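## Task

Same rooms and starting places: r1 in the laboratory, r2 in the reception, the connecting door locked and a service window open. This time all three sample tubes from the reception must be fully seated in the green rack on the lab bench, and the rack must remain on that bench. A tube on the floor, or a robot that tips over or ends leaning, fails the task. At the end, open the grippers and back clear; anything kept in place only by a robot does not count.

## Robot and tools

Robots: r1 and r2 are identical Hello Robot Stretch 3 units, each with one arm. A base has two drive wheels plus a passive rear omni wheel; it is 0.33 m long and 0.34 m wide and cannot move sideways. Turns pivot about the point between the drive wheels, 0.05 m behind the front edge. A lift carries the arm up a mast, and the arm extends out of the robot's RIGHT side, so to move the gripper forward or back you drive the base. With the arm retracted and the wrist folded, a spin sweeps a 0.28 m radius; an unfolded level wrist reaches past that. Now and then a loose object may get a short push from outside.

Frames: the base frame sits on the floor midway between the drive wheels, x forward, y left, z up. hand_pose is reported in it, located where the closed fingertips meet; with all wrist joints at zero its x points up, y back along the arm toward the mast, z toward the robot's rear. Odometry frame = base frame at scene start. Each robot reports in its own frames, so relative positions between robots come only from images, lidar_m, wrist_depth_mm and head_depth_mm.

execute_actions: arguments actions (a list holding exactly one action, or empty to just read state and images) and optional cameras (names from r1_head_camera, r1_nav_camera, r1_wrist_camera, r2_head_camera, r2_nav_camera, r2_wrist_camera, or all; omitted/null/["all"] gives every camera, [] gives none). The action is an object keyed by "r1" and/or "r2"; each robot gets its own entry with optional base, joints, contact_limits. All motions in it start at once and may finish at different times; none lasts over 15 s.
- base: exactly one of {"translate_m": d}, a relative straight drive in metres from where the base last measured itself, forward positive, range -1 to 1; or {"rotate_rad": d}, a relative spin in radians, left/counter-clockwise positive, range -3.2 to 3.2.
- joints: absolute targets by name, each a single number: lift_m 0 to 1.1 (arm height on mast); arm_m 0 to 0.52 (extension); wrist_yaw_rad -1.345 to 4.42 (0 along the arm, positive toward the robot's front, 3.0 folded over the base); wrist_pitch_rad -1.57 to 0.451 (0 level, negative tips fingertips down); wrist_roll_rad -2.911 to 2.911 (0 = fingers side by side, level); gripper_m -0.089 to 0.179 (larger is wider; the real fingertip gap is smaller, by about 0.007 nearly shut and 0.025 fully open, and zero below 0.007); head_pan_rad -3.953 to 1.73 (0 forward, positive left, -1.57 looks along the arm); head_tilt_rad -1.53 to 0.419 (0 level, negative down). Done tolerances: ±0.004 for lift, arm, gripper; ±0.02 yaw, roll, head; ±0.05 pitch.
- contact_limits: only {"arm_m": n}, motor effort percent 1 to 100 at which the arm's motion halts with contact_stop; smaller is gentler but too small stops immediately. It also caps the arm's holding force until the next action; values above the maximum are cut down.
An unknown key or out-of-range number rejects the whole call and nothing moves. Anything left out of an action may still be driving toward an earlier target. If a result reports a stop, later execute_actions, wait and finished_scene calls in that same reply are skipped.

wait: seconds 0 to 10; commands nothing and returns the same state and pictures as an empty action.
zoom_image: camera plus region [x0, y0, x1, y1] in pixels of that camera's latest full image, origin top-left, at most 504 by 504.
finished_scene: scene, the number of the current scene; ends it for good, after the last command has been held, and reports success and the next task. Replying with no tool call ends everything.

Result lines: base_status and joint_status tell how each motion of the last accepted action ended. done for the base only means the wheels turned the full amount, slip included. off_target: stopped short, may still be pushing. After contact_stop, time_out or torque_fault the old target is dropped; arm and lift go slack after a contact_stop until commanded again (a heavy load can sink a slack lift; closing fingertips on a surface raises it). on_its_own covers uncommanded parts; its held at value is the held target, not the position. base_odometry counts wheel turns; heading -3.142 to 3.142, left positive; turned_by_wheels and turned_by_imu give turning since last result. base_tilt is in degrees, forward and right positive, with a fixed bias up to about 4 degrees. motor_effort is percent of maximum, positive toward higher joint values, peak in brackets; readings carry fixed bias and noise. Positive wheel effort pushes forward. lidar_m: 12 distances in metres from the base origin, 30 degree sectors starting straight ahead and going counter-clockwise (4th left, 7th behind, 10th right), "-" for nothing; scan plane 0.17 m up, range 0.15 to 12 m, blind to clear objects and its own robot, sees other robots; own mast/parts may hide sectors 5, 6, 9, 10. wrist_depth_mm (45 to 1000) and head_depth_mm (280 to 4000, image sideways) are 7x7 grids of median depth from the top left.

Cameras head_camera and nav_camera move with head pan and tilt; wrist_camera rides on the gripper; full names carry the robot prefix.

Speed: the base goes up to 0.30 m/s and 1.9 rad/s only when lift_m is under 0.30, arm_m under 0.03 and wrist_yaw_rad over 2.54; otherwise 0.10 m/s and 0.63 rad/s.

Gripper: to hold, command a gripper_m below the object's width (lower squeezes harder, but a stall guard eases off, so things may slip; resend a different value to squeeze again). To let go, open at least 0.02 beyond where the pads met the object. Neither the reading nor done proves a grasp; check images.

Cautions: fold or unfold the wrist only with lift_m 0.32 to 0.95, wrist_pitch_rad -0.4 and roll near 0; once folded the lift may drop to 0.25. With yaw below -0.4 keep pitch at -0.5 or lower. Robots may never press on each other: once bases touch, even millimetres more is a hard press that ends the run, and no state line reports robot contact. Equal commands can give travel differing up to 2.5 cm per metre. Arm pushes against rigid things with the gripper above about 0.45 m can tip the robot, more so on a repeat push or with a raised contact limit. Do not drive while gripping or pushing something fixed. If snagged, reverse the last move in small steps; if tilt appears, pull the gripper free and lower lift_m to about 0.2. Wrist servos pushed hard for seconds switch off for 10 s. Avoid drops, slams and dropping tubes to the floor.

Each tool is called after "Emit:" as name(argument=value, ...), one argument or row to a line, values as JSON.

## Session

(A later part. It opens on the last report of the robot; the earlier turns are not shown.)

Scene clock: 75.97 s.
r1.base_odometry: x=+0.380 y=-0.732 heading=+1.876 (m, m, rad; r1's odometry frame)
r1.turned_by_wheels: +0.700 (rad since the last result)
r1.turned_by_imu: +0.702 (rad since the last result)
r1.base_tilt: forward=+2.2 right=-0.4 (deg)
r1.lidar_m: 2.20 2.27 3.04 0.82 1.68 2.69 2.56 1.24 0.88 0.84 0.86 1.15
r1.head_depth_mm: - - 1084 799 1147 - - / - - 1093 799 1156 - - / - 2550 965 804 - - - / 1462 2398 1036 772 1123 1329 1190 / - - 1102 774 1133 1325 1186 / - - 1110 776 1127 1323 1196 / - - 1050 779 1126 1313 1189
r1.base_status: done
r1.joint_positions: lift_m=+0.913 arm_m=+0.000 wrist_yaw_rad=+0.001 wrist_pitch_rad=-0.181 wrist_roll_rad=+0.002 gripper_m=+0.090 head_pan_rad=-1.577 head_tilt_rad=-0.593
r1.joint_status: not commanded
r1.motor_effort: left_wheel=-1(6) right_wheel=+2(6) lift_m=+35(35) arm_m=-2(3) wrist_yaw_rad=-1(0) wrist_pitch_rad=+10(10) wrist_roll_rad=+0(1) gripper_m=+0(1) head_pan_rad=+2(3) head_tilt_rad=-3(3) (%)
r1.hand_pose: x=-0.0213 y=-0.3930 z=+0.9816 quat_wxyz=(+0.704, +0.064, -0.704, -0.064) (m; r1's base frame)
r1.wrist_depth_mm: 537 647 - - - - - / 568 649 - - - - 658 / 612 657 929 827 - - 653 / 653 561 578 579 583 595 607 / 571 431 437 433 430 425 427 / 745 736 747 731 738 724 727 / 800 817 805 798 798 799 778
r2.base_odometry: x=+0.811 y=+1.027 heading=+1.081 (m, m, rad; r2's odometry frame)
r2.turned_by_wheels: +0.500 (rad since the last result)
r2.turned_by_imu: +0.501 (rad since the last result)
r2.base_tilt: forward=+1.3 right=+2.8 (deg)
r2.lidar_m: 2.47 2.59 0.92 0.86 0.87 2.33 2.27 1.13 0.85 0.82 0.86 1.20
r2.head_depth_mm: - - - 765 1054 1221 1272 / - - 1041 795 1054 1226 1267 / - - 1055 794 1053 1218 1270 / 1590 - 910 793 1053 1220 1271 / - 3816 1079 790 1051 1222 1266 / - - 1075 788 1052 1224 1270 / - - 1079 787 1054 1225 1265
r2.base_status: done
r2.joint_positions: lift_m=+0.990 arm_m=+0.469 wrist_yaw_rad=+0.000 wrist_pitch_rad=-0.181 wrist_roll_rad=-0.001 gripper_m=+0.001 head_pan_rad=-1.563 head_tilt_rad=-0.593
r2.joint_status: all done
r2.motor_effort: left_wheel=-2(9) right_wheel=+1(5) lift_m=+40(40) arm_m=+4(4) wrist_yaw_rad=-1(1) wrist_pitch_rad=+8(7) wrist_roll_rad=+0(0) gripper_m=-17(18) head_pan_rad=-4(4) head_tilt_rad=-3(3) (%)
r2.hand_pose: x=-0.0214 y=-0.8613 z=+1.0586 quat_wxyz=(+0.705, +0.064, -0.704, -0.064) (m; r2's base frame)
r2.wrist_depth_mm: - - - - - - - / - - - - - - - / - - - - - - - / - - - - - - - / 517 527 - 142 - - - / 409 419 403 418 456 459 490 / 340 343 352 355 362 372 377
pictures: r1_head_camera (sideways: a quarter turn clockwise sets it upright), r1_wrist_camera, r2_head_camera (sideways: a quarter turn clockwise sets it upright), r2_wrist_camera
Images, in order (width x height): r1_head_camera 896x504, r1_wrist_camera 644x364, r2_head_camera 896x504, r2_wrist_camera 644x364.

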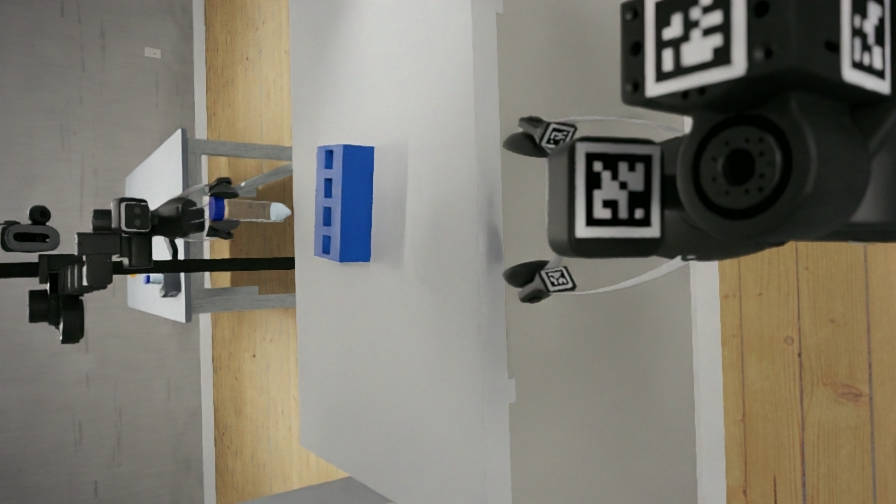

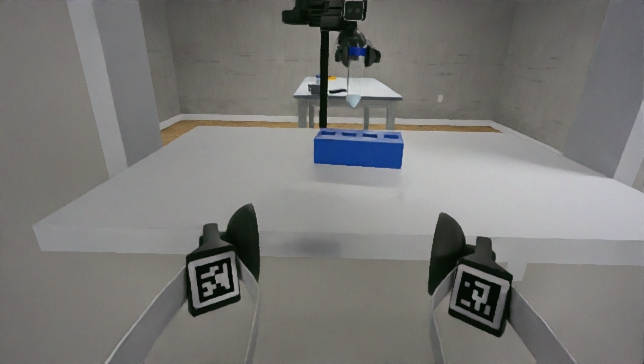

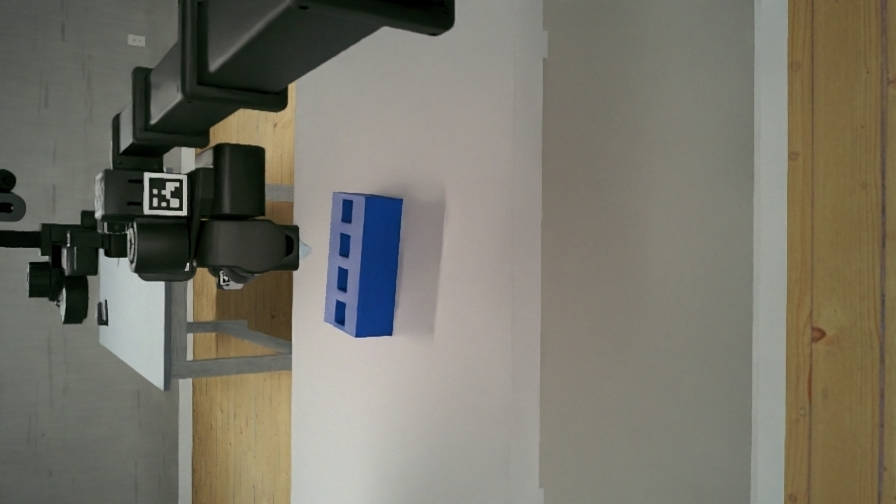

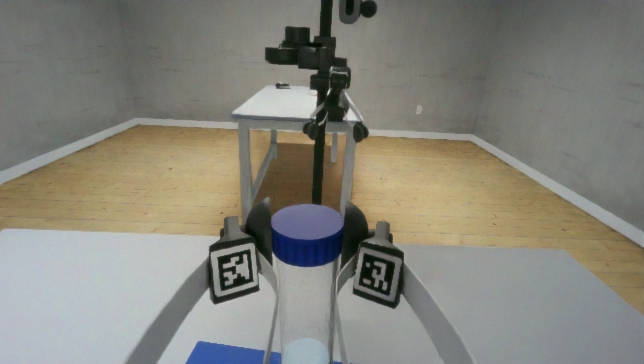

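Emit:
execute_actions(
  actions=[
    {"r2":{"base":{"translate_m":-0.005},"joints":{"arm_m":0.484,"lift_m":0.945}}},
  ],
  cameras=["r1_head_camera","r2_head_camera"],
)

Emit:
zoom_image(
  camera="r1_head_camera",
  region=[230,140,390,270],
)

Scene clock: 78.00 s.
r1.base_odometry: x=+0.380 y=-0.732 heading=+1.876 (m, m, rad; r1's odometry frame)
r1.turned_by_wheels: +0.000 (rad since the last result)
r1.turned_by_imu: +0.000 (rad since the last result)
r1.base_tilt: forward=+2.1 right=-0.6 (deg)
r1.lidar_m: 2.20 2.26 3.03 0.82 1.69 2.69 2.56 1.25 0.89 0.84 0.87 1.16
r1.head_depth_mm: - - 1083 799 1145 - - / - - 1088 802 1151 - - / - 2569 962 804 - - - / 1561 1039 968 774 1129 1335 1191 / - - 1105 775 1138 1333 1193 / - - 1102 778 1127 1322 1188 / - - 1051 779 1122 1315 1193
r1.base_status: not commanded
r1.joint_positions: lift_m=+0.913 arm_m=+0.000 wrist_yaw_rad=+0.001 wrist_pitch_rad=-0.181 wrist_roll_rad=+0.002 gripper_m=+0.090 head_pan_rad=-1.577 head_tilt_rad=-0.593
r1.joint_status: not commanded
r1.motor_effort: left_wheel=-1(1) right_wheel=+2(1) lift_m=+35(36) arm_m=-2(3) wrist_yaw_rad=-1(1) wrist_pitch_rad=+10(9) wrist_roll_rad=+0(0) gripper_m=+1(0) head_pan_rad=+2(2) head_tilt_rad=-3(2) (%)
r1.hand_pose: x=-0.0213 y=-0.3930 z=+0.9816 quat_wxyz=(+0.704, +0.064, -0.704, -0.064) (m; r1's base frame)
r1.wrist_depth_mm: 538 650 - 915 - - - / 578 649 - - - - 654 / 609 658 933 836 - - 651 / 655 564 575 577 584 591 608 / 566 430 434 431 431 427 430 / 751 738 765 738 735 720 724 / 808 803 793 800 798 806 790
r2.base_odometry: x=+0.809 y=+1.023 heading=+1.081 (m, m, rad; r2's odometry frame)
r2.turned_by_wheels: +0.000 (rad since the last result)
r2.turned_by_imu: +0.000 (rad since the last result)
r2.base_tilt: forward=+1.3 right=+2.7 (deg)
r2.lidar_m: 2.48 2.60 0.92 0.85 3.15 2.32 2.26 1.13 0.85 0.82 0.86 1.20
r2.head_depth_mm: - - - - 1073 1222 1275 / - - 1035 794 1057 1226 1270 / - - 1010 792 1052 1217 1273 / 1591 2415 865 791 1050 1221 1270 / - 3868 1080 789 1054 1223 1264 / - - 1080 786 1054 1221 1263 / - - 1075 786 1053 1225 1266
r2.base_status: done
r2.joint_positions: lift_m=+0.945 arm_m=+0.484 wrist_yaw_rad=+0.000 wrist_pitch_rad=-0.181 wrist_roll_rad=-0.001 gripper_m=+0.001 head_pan_rad=-1.563 head_tilt_rad=-0.593
r2.joint_status: all done
r2.motor_effort: left_wheel=-2(9) right_wheel=+2(2) lift_m=+27(38) arm_m=+4(4) wrist_yaw_rad=-1(1) wrist_pitch_rad=+7(7) wrist_roll_rad=+0(0) gripper_m=-18(18) head_pan_rad=-4(4) head_tilt_rad=-3(3) (%)
r2.hand_pose: x=-0.0214 y=-0.8763 z=+1.0141 quat_wxyz=(+0.705, +0.064, -0.704, -0.064) (m; r2's base frame)
r2.wrist_depth_mm: - - - - - - - / - - - - - - - / - - - - - - - / - - - - - - - / 439 447 484 143 495 499 - / 349 357 343 352 384 387 398 / 288 291 235 239 307 315 322
pictures: r1_head_camera (sideways: a quarter turn clockwise sets it upright), r2_head_camera (sideways: a quarter turn clockwise sets it upright)
Images, in order (width x height): r1_head_camera 896x504, r2_head_camera 896x504.

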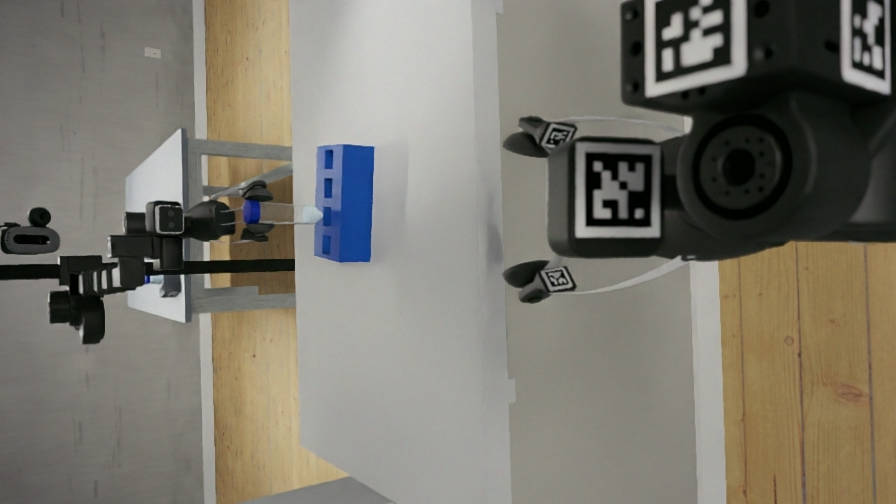

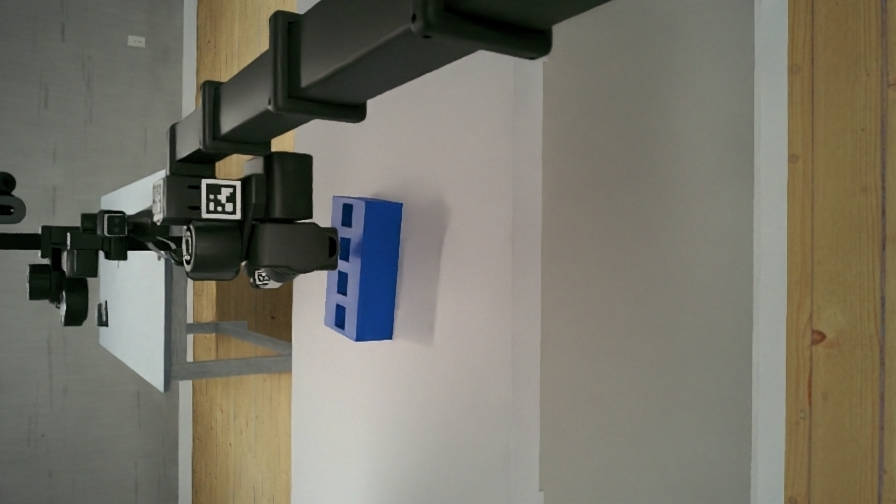

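Region (230, 140, 390, 270) of r1_head_camera's 896x504 image, scaled by 3.150, with more detail than that image has; it fills the top 410 rows of this view, and the rest is white.

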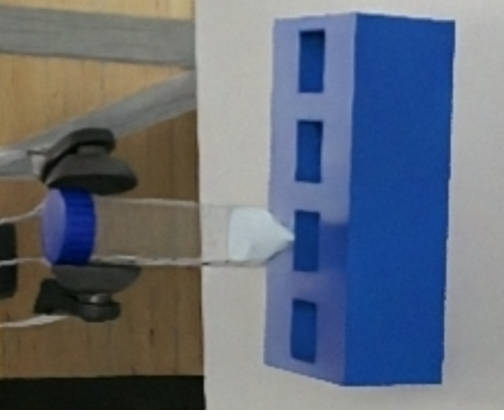

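Emit:
execute_actions(
  actions=[
    {"r1":{"base":{"translate_m":-0.022},"joints":{"arm_m":0.12,"lift_m":0.893}},"r2":{"joints":{"lift_m":0.898}}},
  ],
  cameras=["r1_wrist_camera"],
)

Emit:
execute_actions(
  actions=[
    {"r1":{"joints":{"arm_m":0.22}},"r2":{"joints":{"arm_m":0.516},"contact_limits":{"arm_m":15}}},
  ],
  cameras=["r1_wrist_camera","r2_wrist_camera"],
)

Scene clock: 80.57 s.
r1.base_odometry: x=+0.387 y=-0.753 heading=+1.876 (m, m, rad; r1's odometry frame)
r1.turned_by_wheels: +0.000 (rad since the last result)
r1.turned_by_imu: -0.001 (rad since the last result)
r1.base_tilt: forward=+2.1 right=-0.4 (deg)
r1.lidar_m: 2.22 2.30 3.05 0.82 1.60 2.66 2.54 1.25 0.89 0.85 0.87 1.15
r1.head_depth_mm: - - 1085 798 - 1337 1183 / - - 1087 804 - 1341 1185 / - 3276 965 842 - 1339 1188 / 1638 1023 971 845 1170 1338 1192 / - - 1102 774 1134 1328 1192 / - - 1104 776 1129 1324 1189 / - - 1181 778 1122 1315 1189
r1.base_status: done
r1.joint_positions: lift_m=+0.893 arm_m=+0.120 wrist_yaw_rad=+0.001 wrist_pitch_rad=-0.180 wrist_roll_rad=+0.002 gripper_m=+0.090 head_pan_rad=-1.577 head_tilt_rad=-0.593
r1.joint_status: all done
r1.motor_effort: left_wheel=-1(7) right_wheel=+2(3) lift_m=+23(31) arm_m=+2(5) wrist_yaw_rad=+0(1) wrist_pitch_rad=+9(9) wrist_roll_rad=+0(0) gripper_m=+0(0) head_pan_rad=+2(3) head_tilt_rad=-4(3) (%)
r1.hand_pose: x=-0.0213 y=-0.5124 z=+0.9623 quat_wxyz=(+0.704, +0.064, -0.704, -0.064) (m; r1's base frame)
r1.wrist_depth_mm: 474 - - - - - - / 478 - - - - - - / 495 - 844 - - - - / 506 508 520 526 524 542 541 / 368 369 399 378 380 389 389 / 312 310 309 308 309 312 307 / 651 647 643 634 630 636 623
r2.base_odometry: x=+0.809 y=+1.023 heading=+1.081 (m, m, rad; r2's odometry frame)
r2.turned_by_wheels: +0.000 (rad since the last result)
r2.turned_by_imu: +0.001 (rad since the last result)
r2.base_tilt: forward=+1.3 right=+2.7 (deg)
r2.lidar_m: 2.48 2.59 0.92 0.86 3.14 2.33 2.26 1.13 0.84 0.82 0.86 1.19
r2.head_depth_mm: - - 1149 - - 1252 1274 / - - - 767 1052 1214 1271 / - - 939 790 1053 1227 1264 / 1630 2091 - 791 1055 1220 1265 / - 3810 1082 790 1051 1225 1267 / - - 1078 791 1057 1223 1265 / - - 1080 788 1056 1220 1267
r2.base_status: not commanded
r2.joint_positions: lift_m=+0.898 arm_m=+0.484 wrist_yaw_rad=-0.002 wrist_pitch_rad=-0.180 wrist_roll_rad=-0.001 gripper_m=+0.001 head_pan_rad=-1.563 head_tilt_rad=-0.593
r2.joint_status: all done
r2.motor_effort: left_wheel=-4(4) right_wheel=+3(3) lift_m=+26(23) arm_m=+4(4) wrist_yaw_rad=+2(3) wrist_pitch_rad=+7(8) wrist_roll_rad=+0(0) gripper_m=-18(18) head_pan_rad=-5(5) head_tilt_rad=-3(3) (%)
r2.hand_pose: x=-0.0220 y=-0.8764 z=+0.9674 quat_wxyz=(+0.705, +0.063, -0.704, -0.065) (m; r2's base frame)
r2.wrist_depth_mm: - - - - - - - / - - - - - - - / - - - - - - - / - - - - - - - / 356 363 391 143 402 409 423 / 284 287 203 212 309 315 324 / 235 181 194 191 194 257 262
pictures: r1_wrist_camera
Images, in order (width x height): r1_wrist_camera 644x364.

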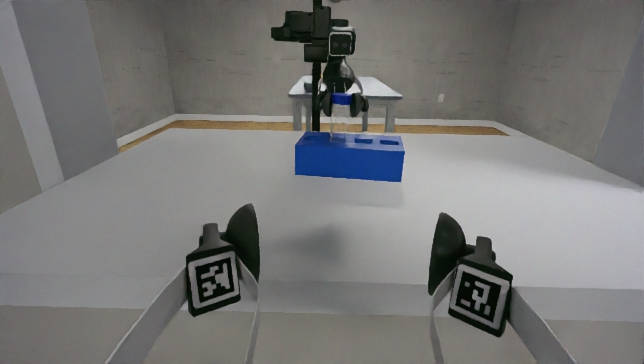

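Scene clock: 82.53 s.
r1.base_odometry: x=+0.387 y=-0.753 heading=+1.876 (m, m, rad; r1's odometry frame)
r1.turned_by_wheels: +0.000 (rad since the last result)
r1.turned_by_imu: +0.000 (rad since the last result)
r1.base_tilt: forward=+2.0 right=-0.4 (deg)
r1.lidar_m: 2.23 2.29 3.05 0.82 1.60 2.66 2.54 1.25 0.89 0.84 0.87 1.15
r1.head_depth_mm: - - 1083 - - 1332 1180 / - - 1149 - 1180 1335 1180 / - 3257 1092 - 1189 1333 1190 / 1634 1009 957 744 1165 1336 1190 / - - 1095 774 1135 1332 1185 / - - 1104 778 1127 1322 1192 / - - 1181 779 1129 1319 1193
r1.base_status: not commanded
r1.joint_positions: lift_m=+0.893 arm_m=+0.220 wrist_yaw_rad=+0.001 wrist_pitch_rad=-0.180 wrist_roll_rad=+0.002 gripper_m=+0.090 head_pan_rad=-1.577 head_tilt_rad=-0.593
r1.joint_status: all done
r1.motor_effort: left_wheel=-1(1) right_wheel=+2(2) lift_m=+23(23) arm_m=+3(1) wrist_yaw_rad=-1(1) wrist_pitch_rad=+9(9) wrist_roll_rad=+0(0) gripper_m=+0(0) head_pan_rad=+3(2) head_tilt_rad=-3(3) (%)
r1.hand_pose: x=-0.0213 y=-0.6124 z=+0.9623 quat_wxyz=(+0.704, +0.064, -0.704, -0.064) (m; r1's base frame)
r1.wrist_depth_mm: - - - 567 - - - / 486 - - - - - - / 488 - - - - - - / 465 508 517 418 458 540 539 / 368 369 394 377 381 387 391 / 289 289 281 295 297 306 303 / 238 239 240 241 243 237 248
r2.base_odometry: x=+0.809 y=+1.023 heading=+1.081 (m, m, rad; r2's odometry frame)
r2.turned_by_wheels: +0.000 (rad since the last result)
r2.turned_by_imu: +0.001 (rad since the last result)
r2.base_tilt: forward=+1.3 right=+2.7 (deg)
r2.lidar_m: 2.48 2.59 0.92 0.85 3.14 2.33 2.25 1.13 0.85 0.82 0.86 1.20
r2.head_depth_mm: - - 1126 - - 1254 1268 / - - - 764 1052 1218 1274 / - - 984 792 1051 1223 1265 / 1608 1265 896 791 1053 1217 1263 / - 3848 1024 790 1053 1221 1267 / - - 1076 790 1052 1227 1269 / - - 1074 786 1053 1225 1265
r2.base_status: not commanded
r2.joint_positions: lift_m=+0.898 arm_m=+0.516 wrist_yaw_rad=-0.001 wrist_pitch_rad=-0.180 wrist_roll_rad=-0.001 gripper_m=+0.001 head_pan_rad=-1.563 head_tilt_rad=-0.593
r2.joint_status: all done
r2.motor_effort: left_wheel=-4(4) right_wheel=+3(3) lift_m=+26(26) arm_m=+4(5) wrist_yaw_rad=+2(3) wrist_pitch_rad=+7(7) wrist_roll_rad=+0(0) gripper_m=-18(18) head_pan_rad=-5(5) head_tilt_rad=-3(3) (%)
r2.contact_limits: arm_m 15 (drawing in: default 23, maximum 38; extending or still: default 31, maximum 51)
r2.hand_pose: x=-0.0218 y=-0.9084 z=+0.9674 quat_wxyz=(+0.705, +0.063, -0.704, -0.064) (m; r2's base frame)
r2.wrist_depth_mm: - - - 604 - - - / - - - - - - - / - - - - - - - / - - - - - - - / 356 363 392 143 397 407 419 / 281 281 205 214 310 315 322 / 235 182 195 192 196 256 260
pictures: r1_wrist_camera, r2_wrist_camera
Images, in order (width x height): r1_wrist_camera 644x364, r2_wrist_camera 644x364.

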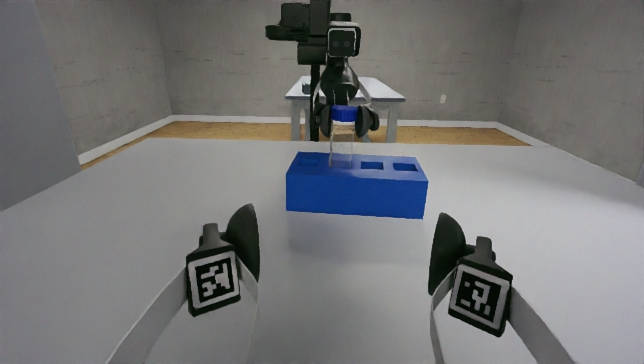

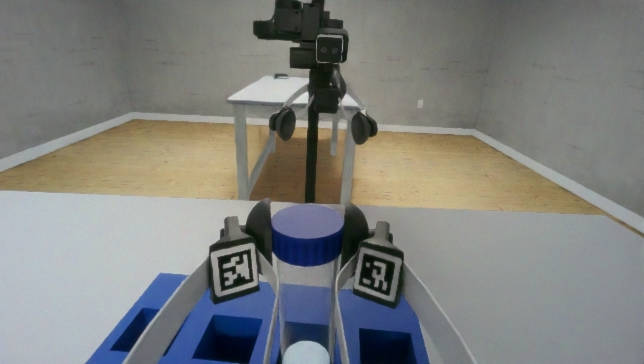

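Emit:
execute_actions(
  actions=[
    {"r2":{"joints":{"gripper_m":0.085}}},
  ],
  cameras=[],
)

Emit:
execute_actions(
  actions=[
    {"r1":{"base":{"translate_m":-0.006},"joints":{"arm_m":0.36}},"r2":{"joints":{"arm_m":0.36}}},
  ],
  cameras=["r1_wrist_camera"],
)

Emit:
execute_actions(
  actions=[
    {"r1":{"joints":{"arm_m":0.505}},"r2":{"base":{"rotate_rad":-1.2},"joints":{"arm_m":0.33}}},
  ],
  cameras=["r1_wrist_camera"],
)

Scene clock: 84.67 s.
r1.base_odometry: x=+0.387 y=-0.753 heading=+1.876 (m, m, rad; r1's odometry frame)
r1.turned_by_wheels: +0.000 (rad since the last result)
r1.turned_by_imu: +0.000 (rad since the last result)
r1.base_tilt: forward=+2.0 right=-0.5 (deg)
r1.lidar_m: 2.22 2.29 3.06 0.82 1.60 2.67 2.54 1.25 0.88 0.84 0.86 1.15
r1.head_depth_mm: - - 1088 - - 1333 1181 / - - 1154 - 1185 1337 1184 / - 2869 1089 - 1193 1333 1181 / 1640 1011 950 743 1168 1331 1191 / - - 1098 774 1136 1329 1190 / - - 1103 776 1126 1316 1190 / - - 1183 776 1122 1310 1191
r1.base_status: not commanded
r1.joint_positions: lift_m=+0.893 arm_m=+0.220 wrist_yaw_rad=+0.001 wrist_pitch_rad=-0.180 wrist_roll_rad=+0.002 gripper_m=+0.090 head_pan_rad=-1.577 head_tilt_rad=-0.593
r1.joint_status: not commanded
r1.motor_effort: left_wheel=-1(1) right_wheel=+2(2) lift_m=+23(23) arm_m=+2(3) wrist_yaw_rad=+0(0) wrist_pitch_rad=+9(9) wrist_roll_rad=+1(0) gripper_m=+0(0) head_pan_rad=+3(3) head_tilt_rad=-4(3) (%)
r1.hand_pose: x=-0.0213 y=-0.6124 z=+0.9623 quat_wxyz=(+0.704, +0.064, -0.704, -0.064) (m; r1's base frame)
r1.wrist_depth_mm: - - - 573 - - - / 487 - - - - - - / 490 - - - - - - / 471 510 518 416 462 541 546 / 366 372 399 376 380 385 391 / 289 290 282 294 298 307 301 / 237 239 239 242 244 236 248
r2.base_odometry: x=+0.809 y=+1.023 heading=+1.081 (m, m, rad; r2's odometry frame)
r2.turned_by_wheels: +0.000 (rad since the last result)
r2.turned_by_imu: +0.001 (rad since the last result)
r2.base_tilt: forward=+1.3 right=+2.7 (deg)
r2.lidar_m: 2.47 2.59 0.92 0.86 3.14 2.33 2.25 1.13 0.84 0.82 0.85 1.20
r2.head_depth_mm: - - 1127 - - 1259 1265 / - - - 766 1056 1224 1273 / - - 978 792 1052 1219 1267 / 1607 1269 898 790 1050 1219 1270 / - 3826 1028 790 1056 1226 1265 / - - 1080 789 1046 1223 1265 / - - 1077 787 1052 1225 1264
r2.base_status: not commanded
r2.joint_positions: lift_m=+0.898 arm_m=+0.516 wrist_yaw_rad=-0.001 wrist_pitch_rad=-0.180 wrist_roll_rad=-0.001 gripper_m=+0.085 head_pan_rad=-1.563 head_tilt_rad=-0.593
r2.joint_status: all done
r2.motor_effort: left_wheel=-4(4) right_wheel=+2(2) lift_m=+26(26) arm_m=+4(4) wrist_yaw_rad=+0(2) wrist_pitch_rad=+7(7) wrist_roll_rad=+0(0) gripper_m=+0(88) head_pan_rad=-5(5) head_tilt_rad=-3(3) (%)
r2.hand_pose: x=-0.0218 y=-0.9084 z=+0.9674 quat_wxyz=(+0.705, +0.063, -0.704, -0.064) (m; r2's base frame)
r2.wrist_depth_mm: - - - 607 - - - / - - - - - - - / - - - - - - - / - - - - - - - / 357 364 383 165 422 406 421 / 281 287 214 205 251 318 321 / 234 194 193 194 201 258 261
pictures: none
No camera images: the call's "cameras" was empty. Leave "cameras" out to get every camera's image.

Scene clock: 87.07 s.
r1.base_odometry: x=+0.389 y=-0.759 heading=+1.876 (m, m, rad; r1's odometry frame)
r1.turned_by_wheels: +0.000 (rad since the last result)
r1.turned_by_imu: +0.000 (rad since the last result)
r1.base_tilt: forward=+1.9 right=-0.5 (deg)
r1.lidar_m: 2.23 2.30 3.06 0.82 1.58 2.67 2.54 1.25 0.88 0.84 0.87 1.16
r1.head_depth_mm: - - 1086 - - 1334 1182 / - - 3600 751 1157 1334 1188 / - 2860 - 738 1146 1336 1188 / - 1150 1173 771 1141 1340 1185 / - - 1098 774 1136 1331 1193 / - - 1109 779 1126 1320 1191 / - - 1113 778 1126 1316 1197
r1.base_status: done
r1.joint_positions: lift_m=+0.893 arm_m=+0.360 wrist_yaw_rad=+0.001 wrist_pitch_rad=-0.180 wrist_roll_rad=+0.002 gripper_m=+0.090 head_pan_rad=-1.577 head_tilt_rad=-0.593
r1.joint_status: all done
r1.motor_effort: left_wheel=-1(5) right_wheel=+2(4) lift_m=+23(23) arm_m=+3(3) wrist_yaw_rad=+0(1) wrist_pitch_rad=+9(9) wrist_roll_rad=+1(0) gripper_m=+0(0) head_pan_rad=+3(2) head_tilt_rad=-2(3) (%)
r1.hand_pose: x=-0.0213 y=-0.7524 z=+0.9623 quat_wxyz=(+0.704, +0.064, -0.704, -0.064) (m; r1's base frame)
r1.wrist_depth_mm: - - - 591 - - - / - - - - - - - / - - - - - - - / - 512 511 516 528 538 545 / 366 370 384 280 279 384 388 / 288 288 280 283 280 306 300 / 237 239 239 241 243 236 246
r2.base_odometry: x=+0.809 y=+1.023 heading=+1.081 (m, m, rad; r2's odometry frame)
r2.turned_by_wheels: +0.000 (rad since the last result)
r2.turned_by_imu: +0.001 (rad since the last result)
r2.base_tilt: forward=+1.3 right=+2.7 (deg)
r2.lidar_m: 2.48 2.59 0.92 0.85 3.14 2.33 2.25 1.13 0.85 0.82 0.85 1.20
r2.head_depth_mm: - - 1094 - - 1248 1273 / - - 3651 763 1057 1216 1276 / - - - 751 1053 1224 1264 / 1691 1149 - 734 1050 1221 1274 / - 3782 1079 790 1054 1220 1266 / - - 1084 789 1054 1225 1262 / - - 1080 786 1056 1221 1263
r2.base_status: not commanded
r2.joint_positions: lift_m=+0.898 arm_m=+0.360 wrist_yaw_rad=-0.001 wrist_pitch_rad=-0.180 wrist_roll_rad=-0.001 gripper_m=+0.085 head_pan_rad=-1.563 head_tilt_rad=-0.593
r2.joint_status: all done
r2.motor_effort: left_wheel=-4(3) right_wheel=+2(2) lift_m=+26(26) arm_m=-4(4) wrist_yaw_rad=+1(2) wrist_pitch_rad=+7(7) wrist_roll_rad=+0(0) gripper_m=+0(0) head_pan_rad=-5(5) head_tilt_rad=-2(3) (%)
r2.hand_pose: x=-0.0216 y=-0.7531 z=+0.9674 quat_wxyz=(+0.705, +0.064, -0.704, -0.064) (m; r2's base frame)
r2.wrist_depth_mm: - - - 713 - - - / - - - 637 - - - / - - - - - - - / 479 500 518 531 554 582 - / 355 364 291 287 424 406 423 / 284 288 288 288 289 318 324 / 235 238 244 247 251 259 261
pictures: r1_wrist_camera
Images, in order (width x height): r1_wrist_camera 644x364.

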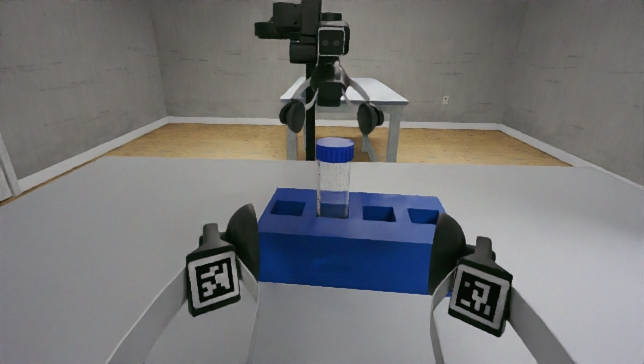

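Scene clock: 89.93 s.
r1.base_odometry: x=+0.389 y=-0.759 heading=+1.876 (m, m, rad; r1's odometry frame)
r1.turned_by_wheels: +0.000 (rad since the last result)
r1.turned_by_imu: +0.000 (rad since the last result)
r1.base_tilt: forward=+2.2 right=-0.5 (deg)
r1.lidar_m: 2.23 2.29 3.06 0.82 1.59 2.66 2.53 1.25 0.89 0.84 0.87 1.16
r1.head_depth_mm: - - 1085 - - 1332 1183 / - - - 769 1159 1331 1180 / - 2858 - 804 1147 1335 1189 / 1608 2854 1065 772 1142 1341 1185 / - - 1102 772 1136 1329 1187 / - - 1106 778 1128 1322 1190 / - - 1114 778 1124 1315 1196
r1.base_status: not commanded
r1.joint_positions: lift_m=+0.893 arm_m=+0.505 wrist_yaw_rad=+0.001 wrist_pitch_rad=-0.180 wrist_roll_rad=+0.002 gripper_m=+0.090 head_pan_rad=-1.577 head_tilt_rad=-0.593
r1.joint_status: all done
r1.motor_effort: left_wheel=-1(1) right_wheel=+2(2) lift_m=+23(23) arm_m=+3(3) wrist_yaw_rad=+0(1) wrist_pitch_rad=+9(9) wrist_roll_rad=+0(0) gripper_m=+0(0) head_pan_rad=+2(2) head_tilt_rad=-3(3) (%)
r1.hand_pose: x=-0.0213 y=-0.8974 z=+0.9623 quat_wxyz=(+0.704, +0.064, -0.704, -0.064) (m; r1's base frame)
r1.wrist_depth_mm: - - - - - - - / - - - - - - - / - - - - - - - / - - - - - - - / 366 370 392 154 379 383 390 / 287 289 206 215 218 306 300 / 236 237 196 190 192 191 246
r2.base_odometry: x=+0.809 y=+1.023 heading=-0.119 (m, m, rad; r2's odometry frame)
r2.turned_by_wheels: -1.200 (rad since the last result)
r2.turned_by_imu: -1.201 (rad since the last result)
r2.base_tilt: forward=+1.3 right=+2.7 (deg)
r2.lidar_m: 0.83 1.04 2.22 2.52 0.92 1.08 0.86 2.44 2.25 1.33 0.89 0.82
r2.head_depth_mm: 1895 2056 2262 - - 1431 1271 / 1956 2142 2264 2155 1824 1497 1267 / 2030 2231 - 2131 1818 1487 1274 / 1841 2109 2137 2124 1811 1495 1271 / 1511 1653 1779 1962 1812 1495 1262 / 1276 1369 1470 1591 1682 1493 1260 / 1111 1190 1275 1362 1461 1448 1266
r2.base_status: done
r2.joint_positions: lift_m=+0.898 arm_m=+0.330 wrist_yaw_rad=+0.000 wrist_pitch_rad=-0.180 wrist_roll_rad=-0.001 gripper_m=+0.085 head_pan_rad=-1.563 head_tilt_rad=-0.593
r2.joint_status: all done
r2.motor_effort: left_wheel=+2(8) right_wheel=-1(5) lift_m=+26(26) arm_m=-4(5) wrist_yaw_rad=+1(0) wrist_pitch_rad=+7(7) wrist_roll_rad=+0(0) gripper_m=+0(0) head_pan_rad=-5(4) head_tilt_rad=-2(3) (%)
r2.hand_pose: x=-0.0215 y=-0.7231 z=+0.9674 quat_wxyz=(+0.705, +0.064, -0.704, -0.064) (m; r2's base frame)
r2.wrist_depth_mm: 526 662 906 - - - - / 543 694 955 - - - - / 557 708 - - - - - / 566 743 - - - - - / 585 747 - - - - - / 594 728 - - - - - / 607 867 - - - - -
pictures: r1_wrist_camera
Images, in order (width x height): r1_wrist_camera 644x364.

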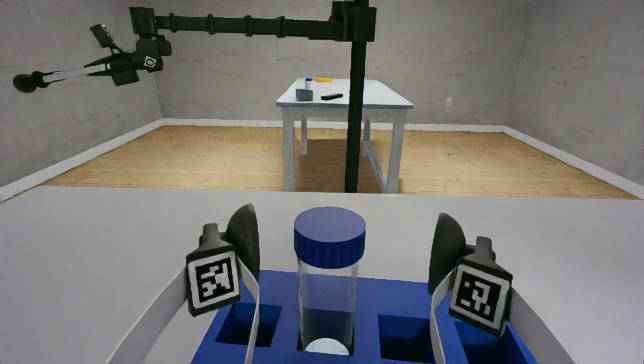

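Emit:
execute_actions(
  actions=[
    {"r1":{"base":{"translate_m":0.004},"joints":{"arm_m":0.509,"gripper_m":-0.004}},"r2":{"base":{"rotate_rad":-0.9},"joints":{"lift_m":0.805}}},
  ],
  cameras=["r1_wrist_camera"],
)

Emit:
execute_actions(
  actions=[
    {"r1":{"joints":{"lift_m":0.97}},"r2":{"base":{"rotate_rad":-0.907}}},
  ],
  cameras=["r1_wrist_camera","r2_wrist_camera","r2_head_camera"],
)

Scene clock: 92.57 s.
r1.base_odometry: x=+0.388 y=-0.755 heading=+1.876 (m, m, rad; r1's odometry frame)
r1.turned_by_wheels: +0.000 (rad since the last result)
r1.turned_by_imu: +0.000 (rad since the last result)
r1.base_tilt: forward=+2.0 right=-0.4 (deg)
r1.lidar_m: 2.23 2.29 3.06 0.82 1.59 2.66 2.54 1.25 0.89 0.84 0.87 1.15
r1.head_depth_mm: - - 1081 - - 1334 1180 / - - - 768 1152 1333 1182 / - 2486 900 804 1143 1336 1194 / - 2875 1066 774 1144 1341 1189 / - - 1102 774 1134 1331 1194 / - - 1107 775 1128 1322 1193 / - - 1112 777 1126 1319 1196
r1.base_status: done
r1.joint_positions: lift_m=+0.893 arm_m=+0.509 wrist_yaw_rad=+0.001 wrist_pitch_rad=-0.180 wrist_roll_rad=+0.002 gripper_m=-0.003 head_pan_rad=-1.577 head_tilt_rad=-0.593
r1.joint_status: all done
r1.motor_effort: left_wheel=-1(2) right_wheel=+1(7) lift_m=+23(23) arm_m=+2(1) wrist_yaw_rad=+0(1) wrist_pitch_rad=+9(9) wrist_roll_rad=+0(0) gripper_m=-15(99) head_pan_rad=+2(3) head_tilt_rad=-3(4) (%)
r1.hand_pose: x=-0.0213 y=-0.9014 z=+0.9623 quat_wxyz=(+0.704, +0.064, -0.704, -0.064) (m; r1's base frame)
r1.wrist_depth_mm: - - - - - - - / - - - - - - - / - - - - - - - / - - - - - - - / 365 371 373 145 379 383 386 / 286 289 302 206 - 298 300 / 236 239 197 191 189 186 245
r2.base_odometry: x=+0.809 y=+1.023 heading=-1.019 (m, m, rad; r2's odometry frame)
r2.turned_by_wheels: -0.900 (rad since the last result)
r2.turned_by_imu: -0.900 (rad since the last result)
r2.base_tilt: forward=+1.3 right=+2.7 (deg)
r2.lidar_m: 0.84 0.82 0.86 1.20 2.51 2.59 0.92 0.86 3.13 2.32 2.25 1.13
r2.head_depth_mm: 2631 2991 3169 2306 1877 - - / 2506 2769 2991 2532 - 1457 1262 / 2392 2592 2876 - 1731 1498 1270 / 2238 2474 2727 2547 1753 1492 1269 / 2117 2331 2585 2293 1801 1482 1268 / 2008 2213 2406 2294 1797 1482 1275 / 1934 2089 2291 2282 1800 1493 1269
r2.base_status: done
r2.joint_positions: lift_m=+0.805 arm_m=+0.330 wrist_yaw_rad=+0.000 wrist_pitch_rad=-0.180 wrist_roll_rad=-0.001 gripper_m=+0.085 head_pan_rad=-1.563 head_tilt_rad=-0.593
r2.joint_status: all done
r2.motor_effort: left_wheel=+2(10) right_wheel=-1(5) lift_m=+27(29) arm_m=-4(4) wrist_yaw_rad=+1(1) wrist_pitch_rad=+7(7) wrist_roll_rad=+0(0) gripper_m=+0(0) head_pan_rad=-5(4) head_tilt_rad=-3(3) (%)
r2.hand_pose: x=-0.0215 y=-0.7231 z=+0.8744 quat_wxyz=(+0.705, +0.064, -0.704, -0.064) (m; r2's base frame)
r2.wrist_depth_mm: - - - - - - - / - - - - - - - / - - - - - - - / - - - - - - - / - - - - - - - / - - - - - - - / - - - - - - -
pictures: r1_wrist_camera
Images, in order (width x height): r1_wrist_camera 644x364.

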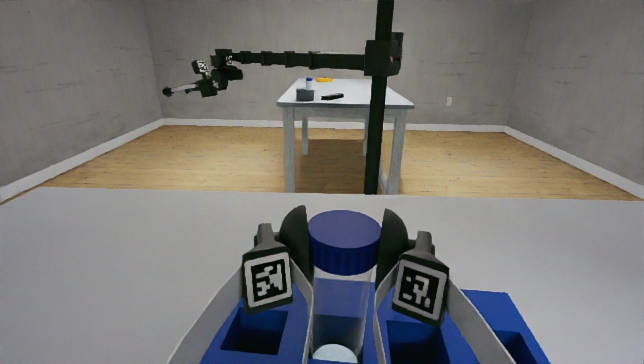

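Scene clock: 94.97 s.
r1.base_odometry: x=+0.388 y=-0.755 heading=+1.876 (m, m, rad; r1's odometry frame)
r1.turned_by_wheels: +0.000 (rad since the last result)
r1.turned_by_imu: +0.000 (rad since the last result)
r1.base_tilt: forward=+1.9 right=-0.4 (deg)
r1.lidar_m: 2.22 2.29 3.06 0.82 1.60 2.66 2.54 1.25 0.89 0.84 0.87 1.15
r1.head_depth_mm: - - - 799 1160 1330 1182 / - - 1029 800 1153 1333 1183 / - - 1000 800 1147 1342 1189 / - 2666 1010 774 1145 1344 1190 / - - 1099 776 1137 1334 1184 / - - 1107 776 1131 1329 1195 / - - 1108 777 1116 1312 1186
r1.base_status: not commanded
r1.joint_positions: lift_m=+0.970 arm_m=+0.509 wrist_yaw_rad=+0.001 wrist_pitch_rad=-0.180 wrist_roll_rad=+0.002 gripper_m=-0.003 head_pan_rad=-1.577 head_tilt_rad=-0.593
r1.joint_status: all done
r1.motor_effort: left_wheel=-1(1) right_wheel=+1(2) lift_m=+35(38) arm_m=+3(2) wrist_yaw_rad=+0(0) wrist_pitch_rad=+9(9) wrist_roll_rad=+0(0) gripper_m=-15(15) head_pan_rad=+4(3) head_tilt_rad=-4(3) (%)
r1.hand_pose: x=-0.0213 y=-0.9014 z=+1.0388 quat_wxyz=(+0.704, +0.064, -0.704, -0.064) (m; r1's base frame)
r1.wrist_depth_mm: - - - - - - - / - - - - - - - / - - - - - - - / - - - - - - - / - - - 145 - - - / 398 403 411 389 - 414 416 / 328 331 333 333 332 339 342
r2.base_odometry: x=+0.809 y=+1.023 heading=-1.926 (m, m, rad; r2's odometry frame)
r2.turned_by_wheels: -0.907 (rad since the last result)
r2.turned_by_imu: -0.907 (rad since the last result)
r2.base_tilt: forward=+1.3 right=+2.7 (deg)
r2.lidar_m: 1.90 1.00 0.82 0.82 0.90 1.44 2.48 2.75 0.92 0.86 2.79 2.27
r2.head_depth_mm: 2926 2105 1306 958 1862 - - / 2916 2089 1305 1029 - 1456 1260 / 2971 2077 1304 - 1729 1489 1267 / 3041 3259 1301 952 1757 1501 1271 / 3044 3407 3145 1023 1144 1374 1262 / 3136 3447 3119 2300 1807 1488 1259 / 3184 3516 3135 2280 1801 1485 1263
r2.base_status: done
r2.joint_positions: lift_m=+0.805 arm_m=+0.330 wrist_yaw_rad=+0.000 wrist_pitch_rad=-0.180 wrist_roll_rad=-0.001 gripper_m=+0.085 head_pan_rad=-1.563 head_tilt_rad=-0.593
r2.joint_status: not commanded
r2.motor_effort: left_wheel=+2(9) right_wheel=-1(5) lift_m=+26(26) arm_m=-4(4) wrist_yaw_rad=+1(2) wrist_pitch_rad=+7(7) wrist_roll_rad=+0(0) gripper_m=+0(0) head_pan_rad=-5(5) head_tilt_rad=-3(2) (%)
r2.hand_pose: x=-0.0215 y=-0.7231 z=+0.8744 quat_wxyz=(+0.705, +0.064, -0.704, -0.064) (m; r2's base frame)
r2.wrist_depth_mm: - - - - - - - / - - - - - - - / - - - 751 911 987 - / - - 574 341 531 571 591 / - - 372 343 387 397 408 / - - 309 299 291 308 315 / - - 382 - 338 302 275
pictures: r1_wrist_camera, r2_head_camera (sideways: a quarter turn clockwise sets it upright), r2_wrist_camera
Images, in order (width x height): r1_wrist_camera 644x364, r2_head_camera 896x504, r2_wrist_camera 644x364.

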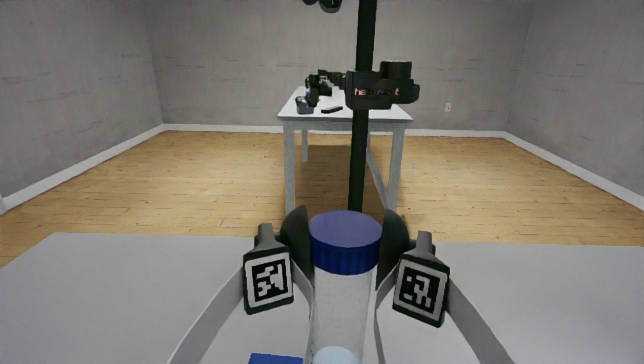

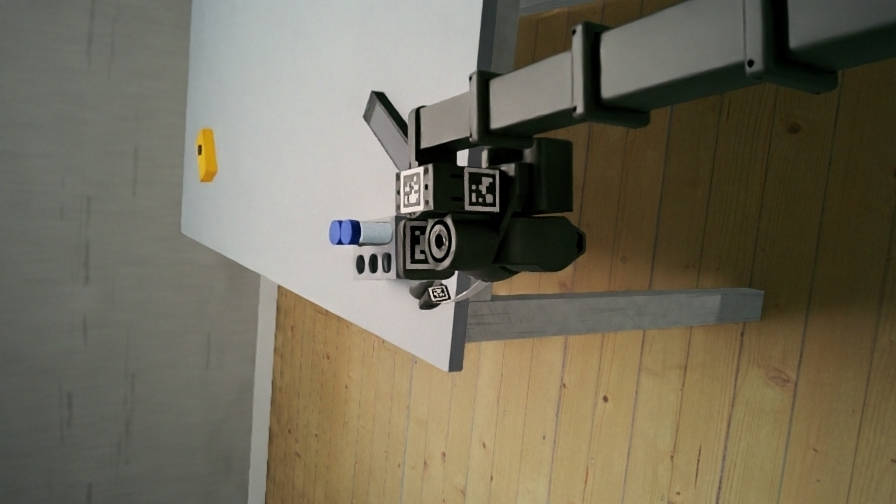

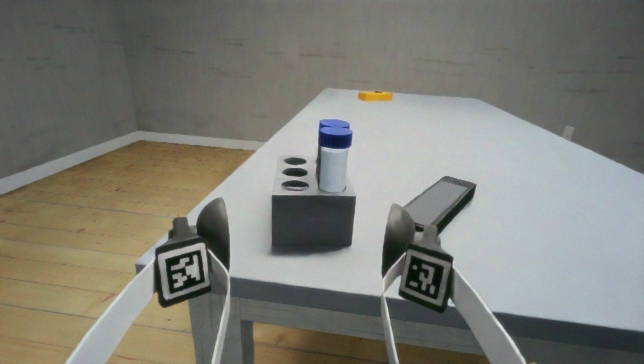

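Emit:
execute_actions(
  actions=[
    {"r1":{"base":{"rotate_rad":1.1},"joints":{"arm_m":0.38}},"r2":{"base":{"translate_m":-0.026},"joints":{"arm_m":0.50}}},
  ],
  cameras=["r2_wrist_camera"],
)

Scene clock: 98.40 s.
r1.base_odometry: x=+0.388 y=-0.755 heading=+2.976 (m, m, rad; r1's odometry frame)
r1.turned_by_wheels: +1.100 (rad since the last result)
r1.turned_by_imu: +1.104 (rad since the last result)
r1.base_tilt: forward=+2.1 right=-0.4 (deg)
r1.lidar_m: 3.20 0.83 0.93 2.62 2.56 1.18 0.87 0.84 0.88 1.22 2.23 2.33
r1.head_depth_mm: 938 997 - 1225 1302 1349 1181 / 1051 1127 1273 1385 1539 1404 1182 / 1198 1304 1506 1642 1690 1413 1191 / 1418 1589 1889 2012 1744 1416 1188 / 1722 2004 2334 2259 1744 1415 1195 / 1914 2097 2327 2279 1760 1425 1189 / 1821 1997 2212 2279 1752 1427 1196
r1.base_status: done
r1.joint_positions: lift_m=+0.970 arm_m=+0.380 wrist_yaw_rad=+0.001 wrist_pitch_rad=-0.180 wrist_roll_rad=+0.002 gripper_m=-0.003 head_pan_rad=-1.577 head_tilt_rad=-0.593
r1.joint_status: all done
r1.motor_effort: left_wheel=-1(9) right_wheel=+1(9) lift_m=+35(36) arm_m=-3(2) wrist_yaw_rad=+0(1) wrist_pitch_rad=+9(9) wrist_roll_rad=+0(0) gripper_m=-15(15) head_pan_rad=+2(3) head_tilt_rad=-3(3) (%)
r1.hand_pose: x=-0.0213 y=-0.7731 z=+1.0388 quat_wxyz=(+0.704, +0.064, -0.704, -0.064) (m; r1's base frame)
r1.wrist_depth_mm: - - - - 682 518 420 / - - - - 700 542 426 / - - - - 716 556 437 / - - - - 748 570 445 / - - - 145 738 584 454 / - - - - - 594 461 / - - - - 867 583 476
r2.base_odometry: x=+0.818 y=+1.047 heading=-1.926 (m, m, rad; r2's odometry frame)
r2.turned_by_wheels: +0.000 (rad since the last result)
r2.turned_by_imu: +0.001 (rad since the last result)
r2.base_tilt: forward=+1.3 right=+2.7 (deg)
r2.lidar_m: 1.91 1.01 0.83 0.82 0.91 1.44 2.45 2.71 0.91 0.86 2.83 2.30
r2.head_depth_mm: 2930 2098 1310 955 1767 - - / 2947 2072 1304 992 - 1505 1268 / 2999 2070 1456 956 1811 1488 1265 / 3048 3214 1446 980 1803 1494 1266 / 3051 3357 2950 994 1152 1378 1271 / 3044 3433 3166 2192 1800 1488 1262 / 3160 3448 3105 2258 1797 1489 1265
r2.base_status: done
r2.joint_positions: lift_m=+0.805 arm_m=+0.500 wrist_yaw_rad=+0.000 wrist_pitch_rad=-0.180 wrist_roll_rad=-0.001 gripper_m=+0.085 head_pan_rad=-1.563 head_tilt_rad=-0.593
r2.joint_status: all done
r2.motor_effort: left_wheel=+2(5) right_wheel=-1(5) lift_m=+26(27) arm_m=+4(4) wrist_yaw_rad=-1(1) wrist_pitch_rad=+7(7) wrist_roll_rad=+0(0) gripper_m=+0(0) head_pan_rad=-4(4) head_tilt_rad=-2(3) (%)
r2.hand_pose: x=-0.0215 y=-0.8924 z=+0.8744 quat_wxyz=(+0.705, +0.064, -0.704, -0.064) (m; r2's base frame)
r2.wrist_depth_mm: - - - - - - - / - - - - - - - / - - - 846 904 974 - / - - 575 457 535 569 587 / - - 288 166 408 393 410 / - - 208 185 284 282 312 / - 231 172 177 225 240 254
pictures: r2_wrist_camera
Images, in order (width x height): r2_wrist_camera 644x364.

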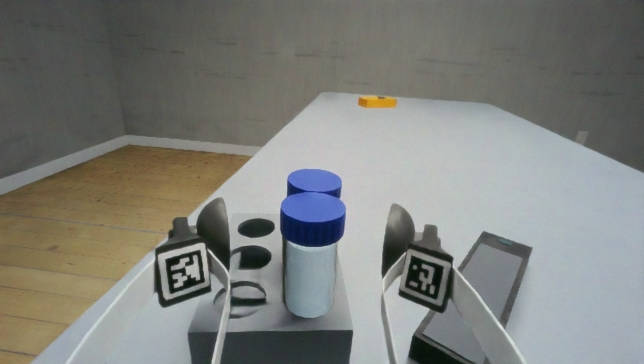

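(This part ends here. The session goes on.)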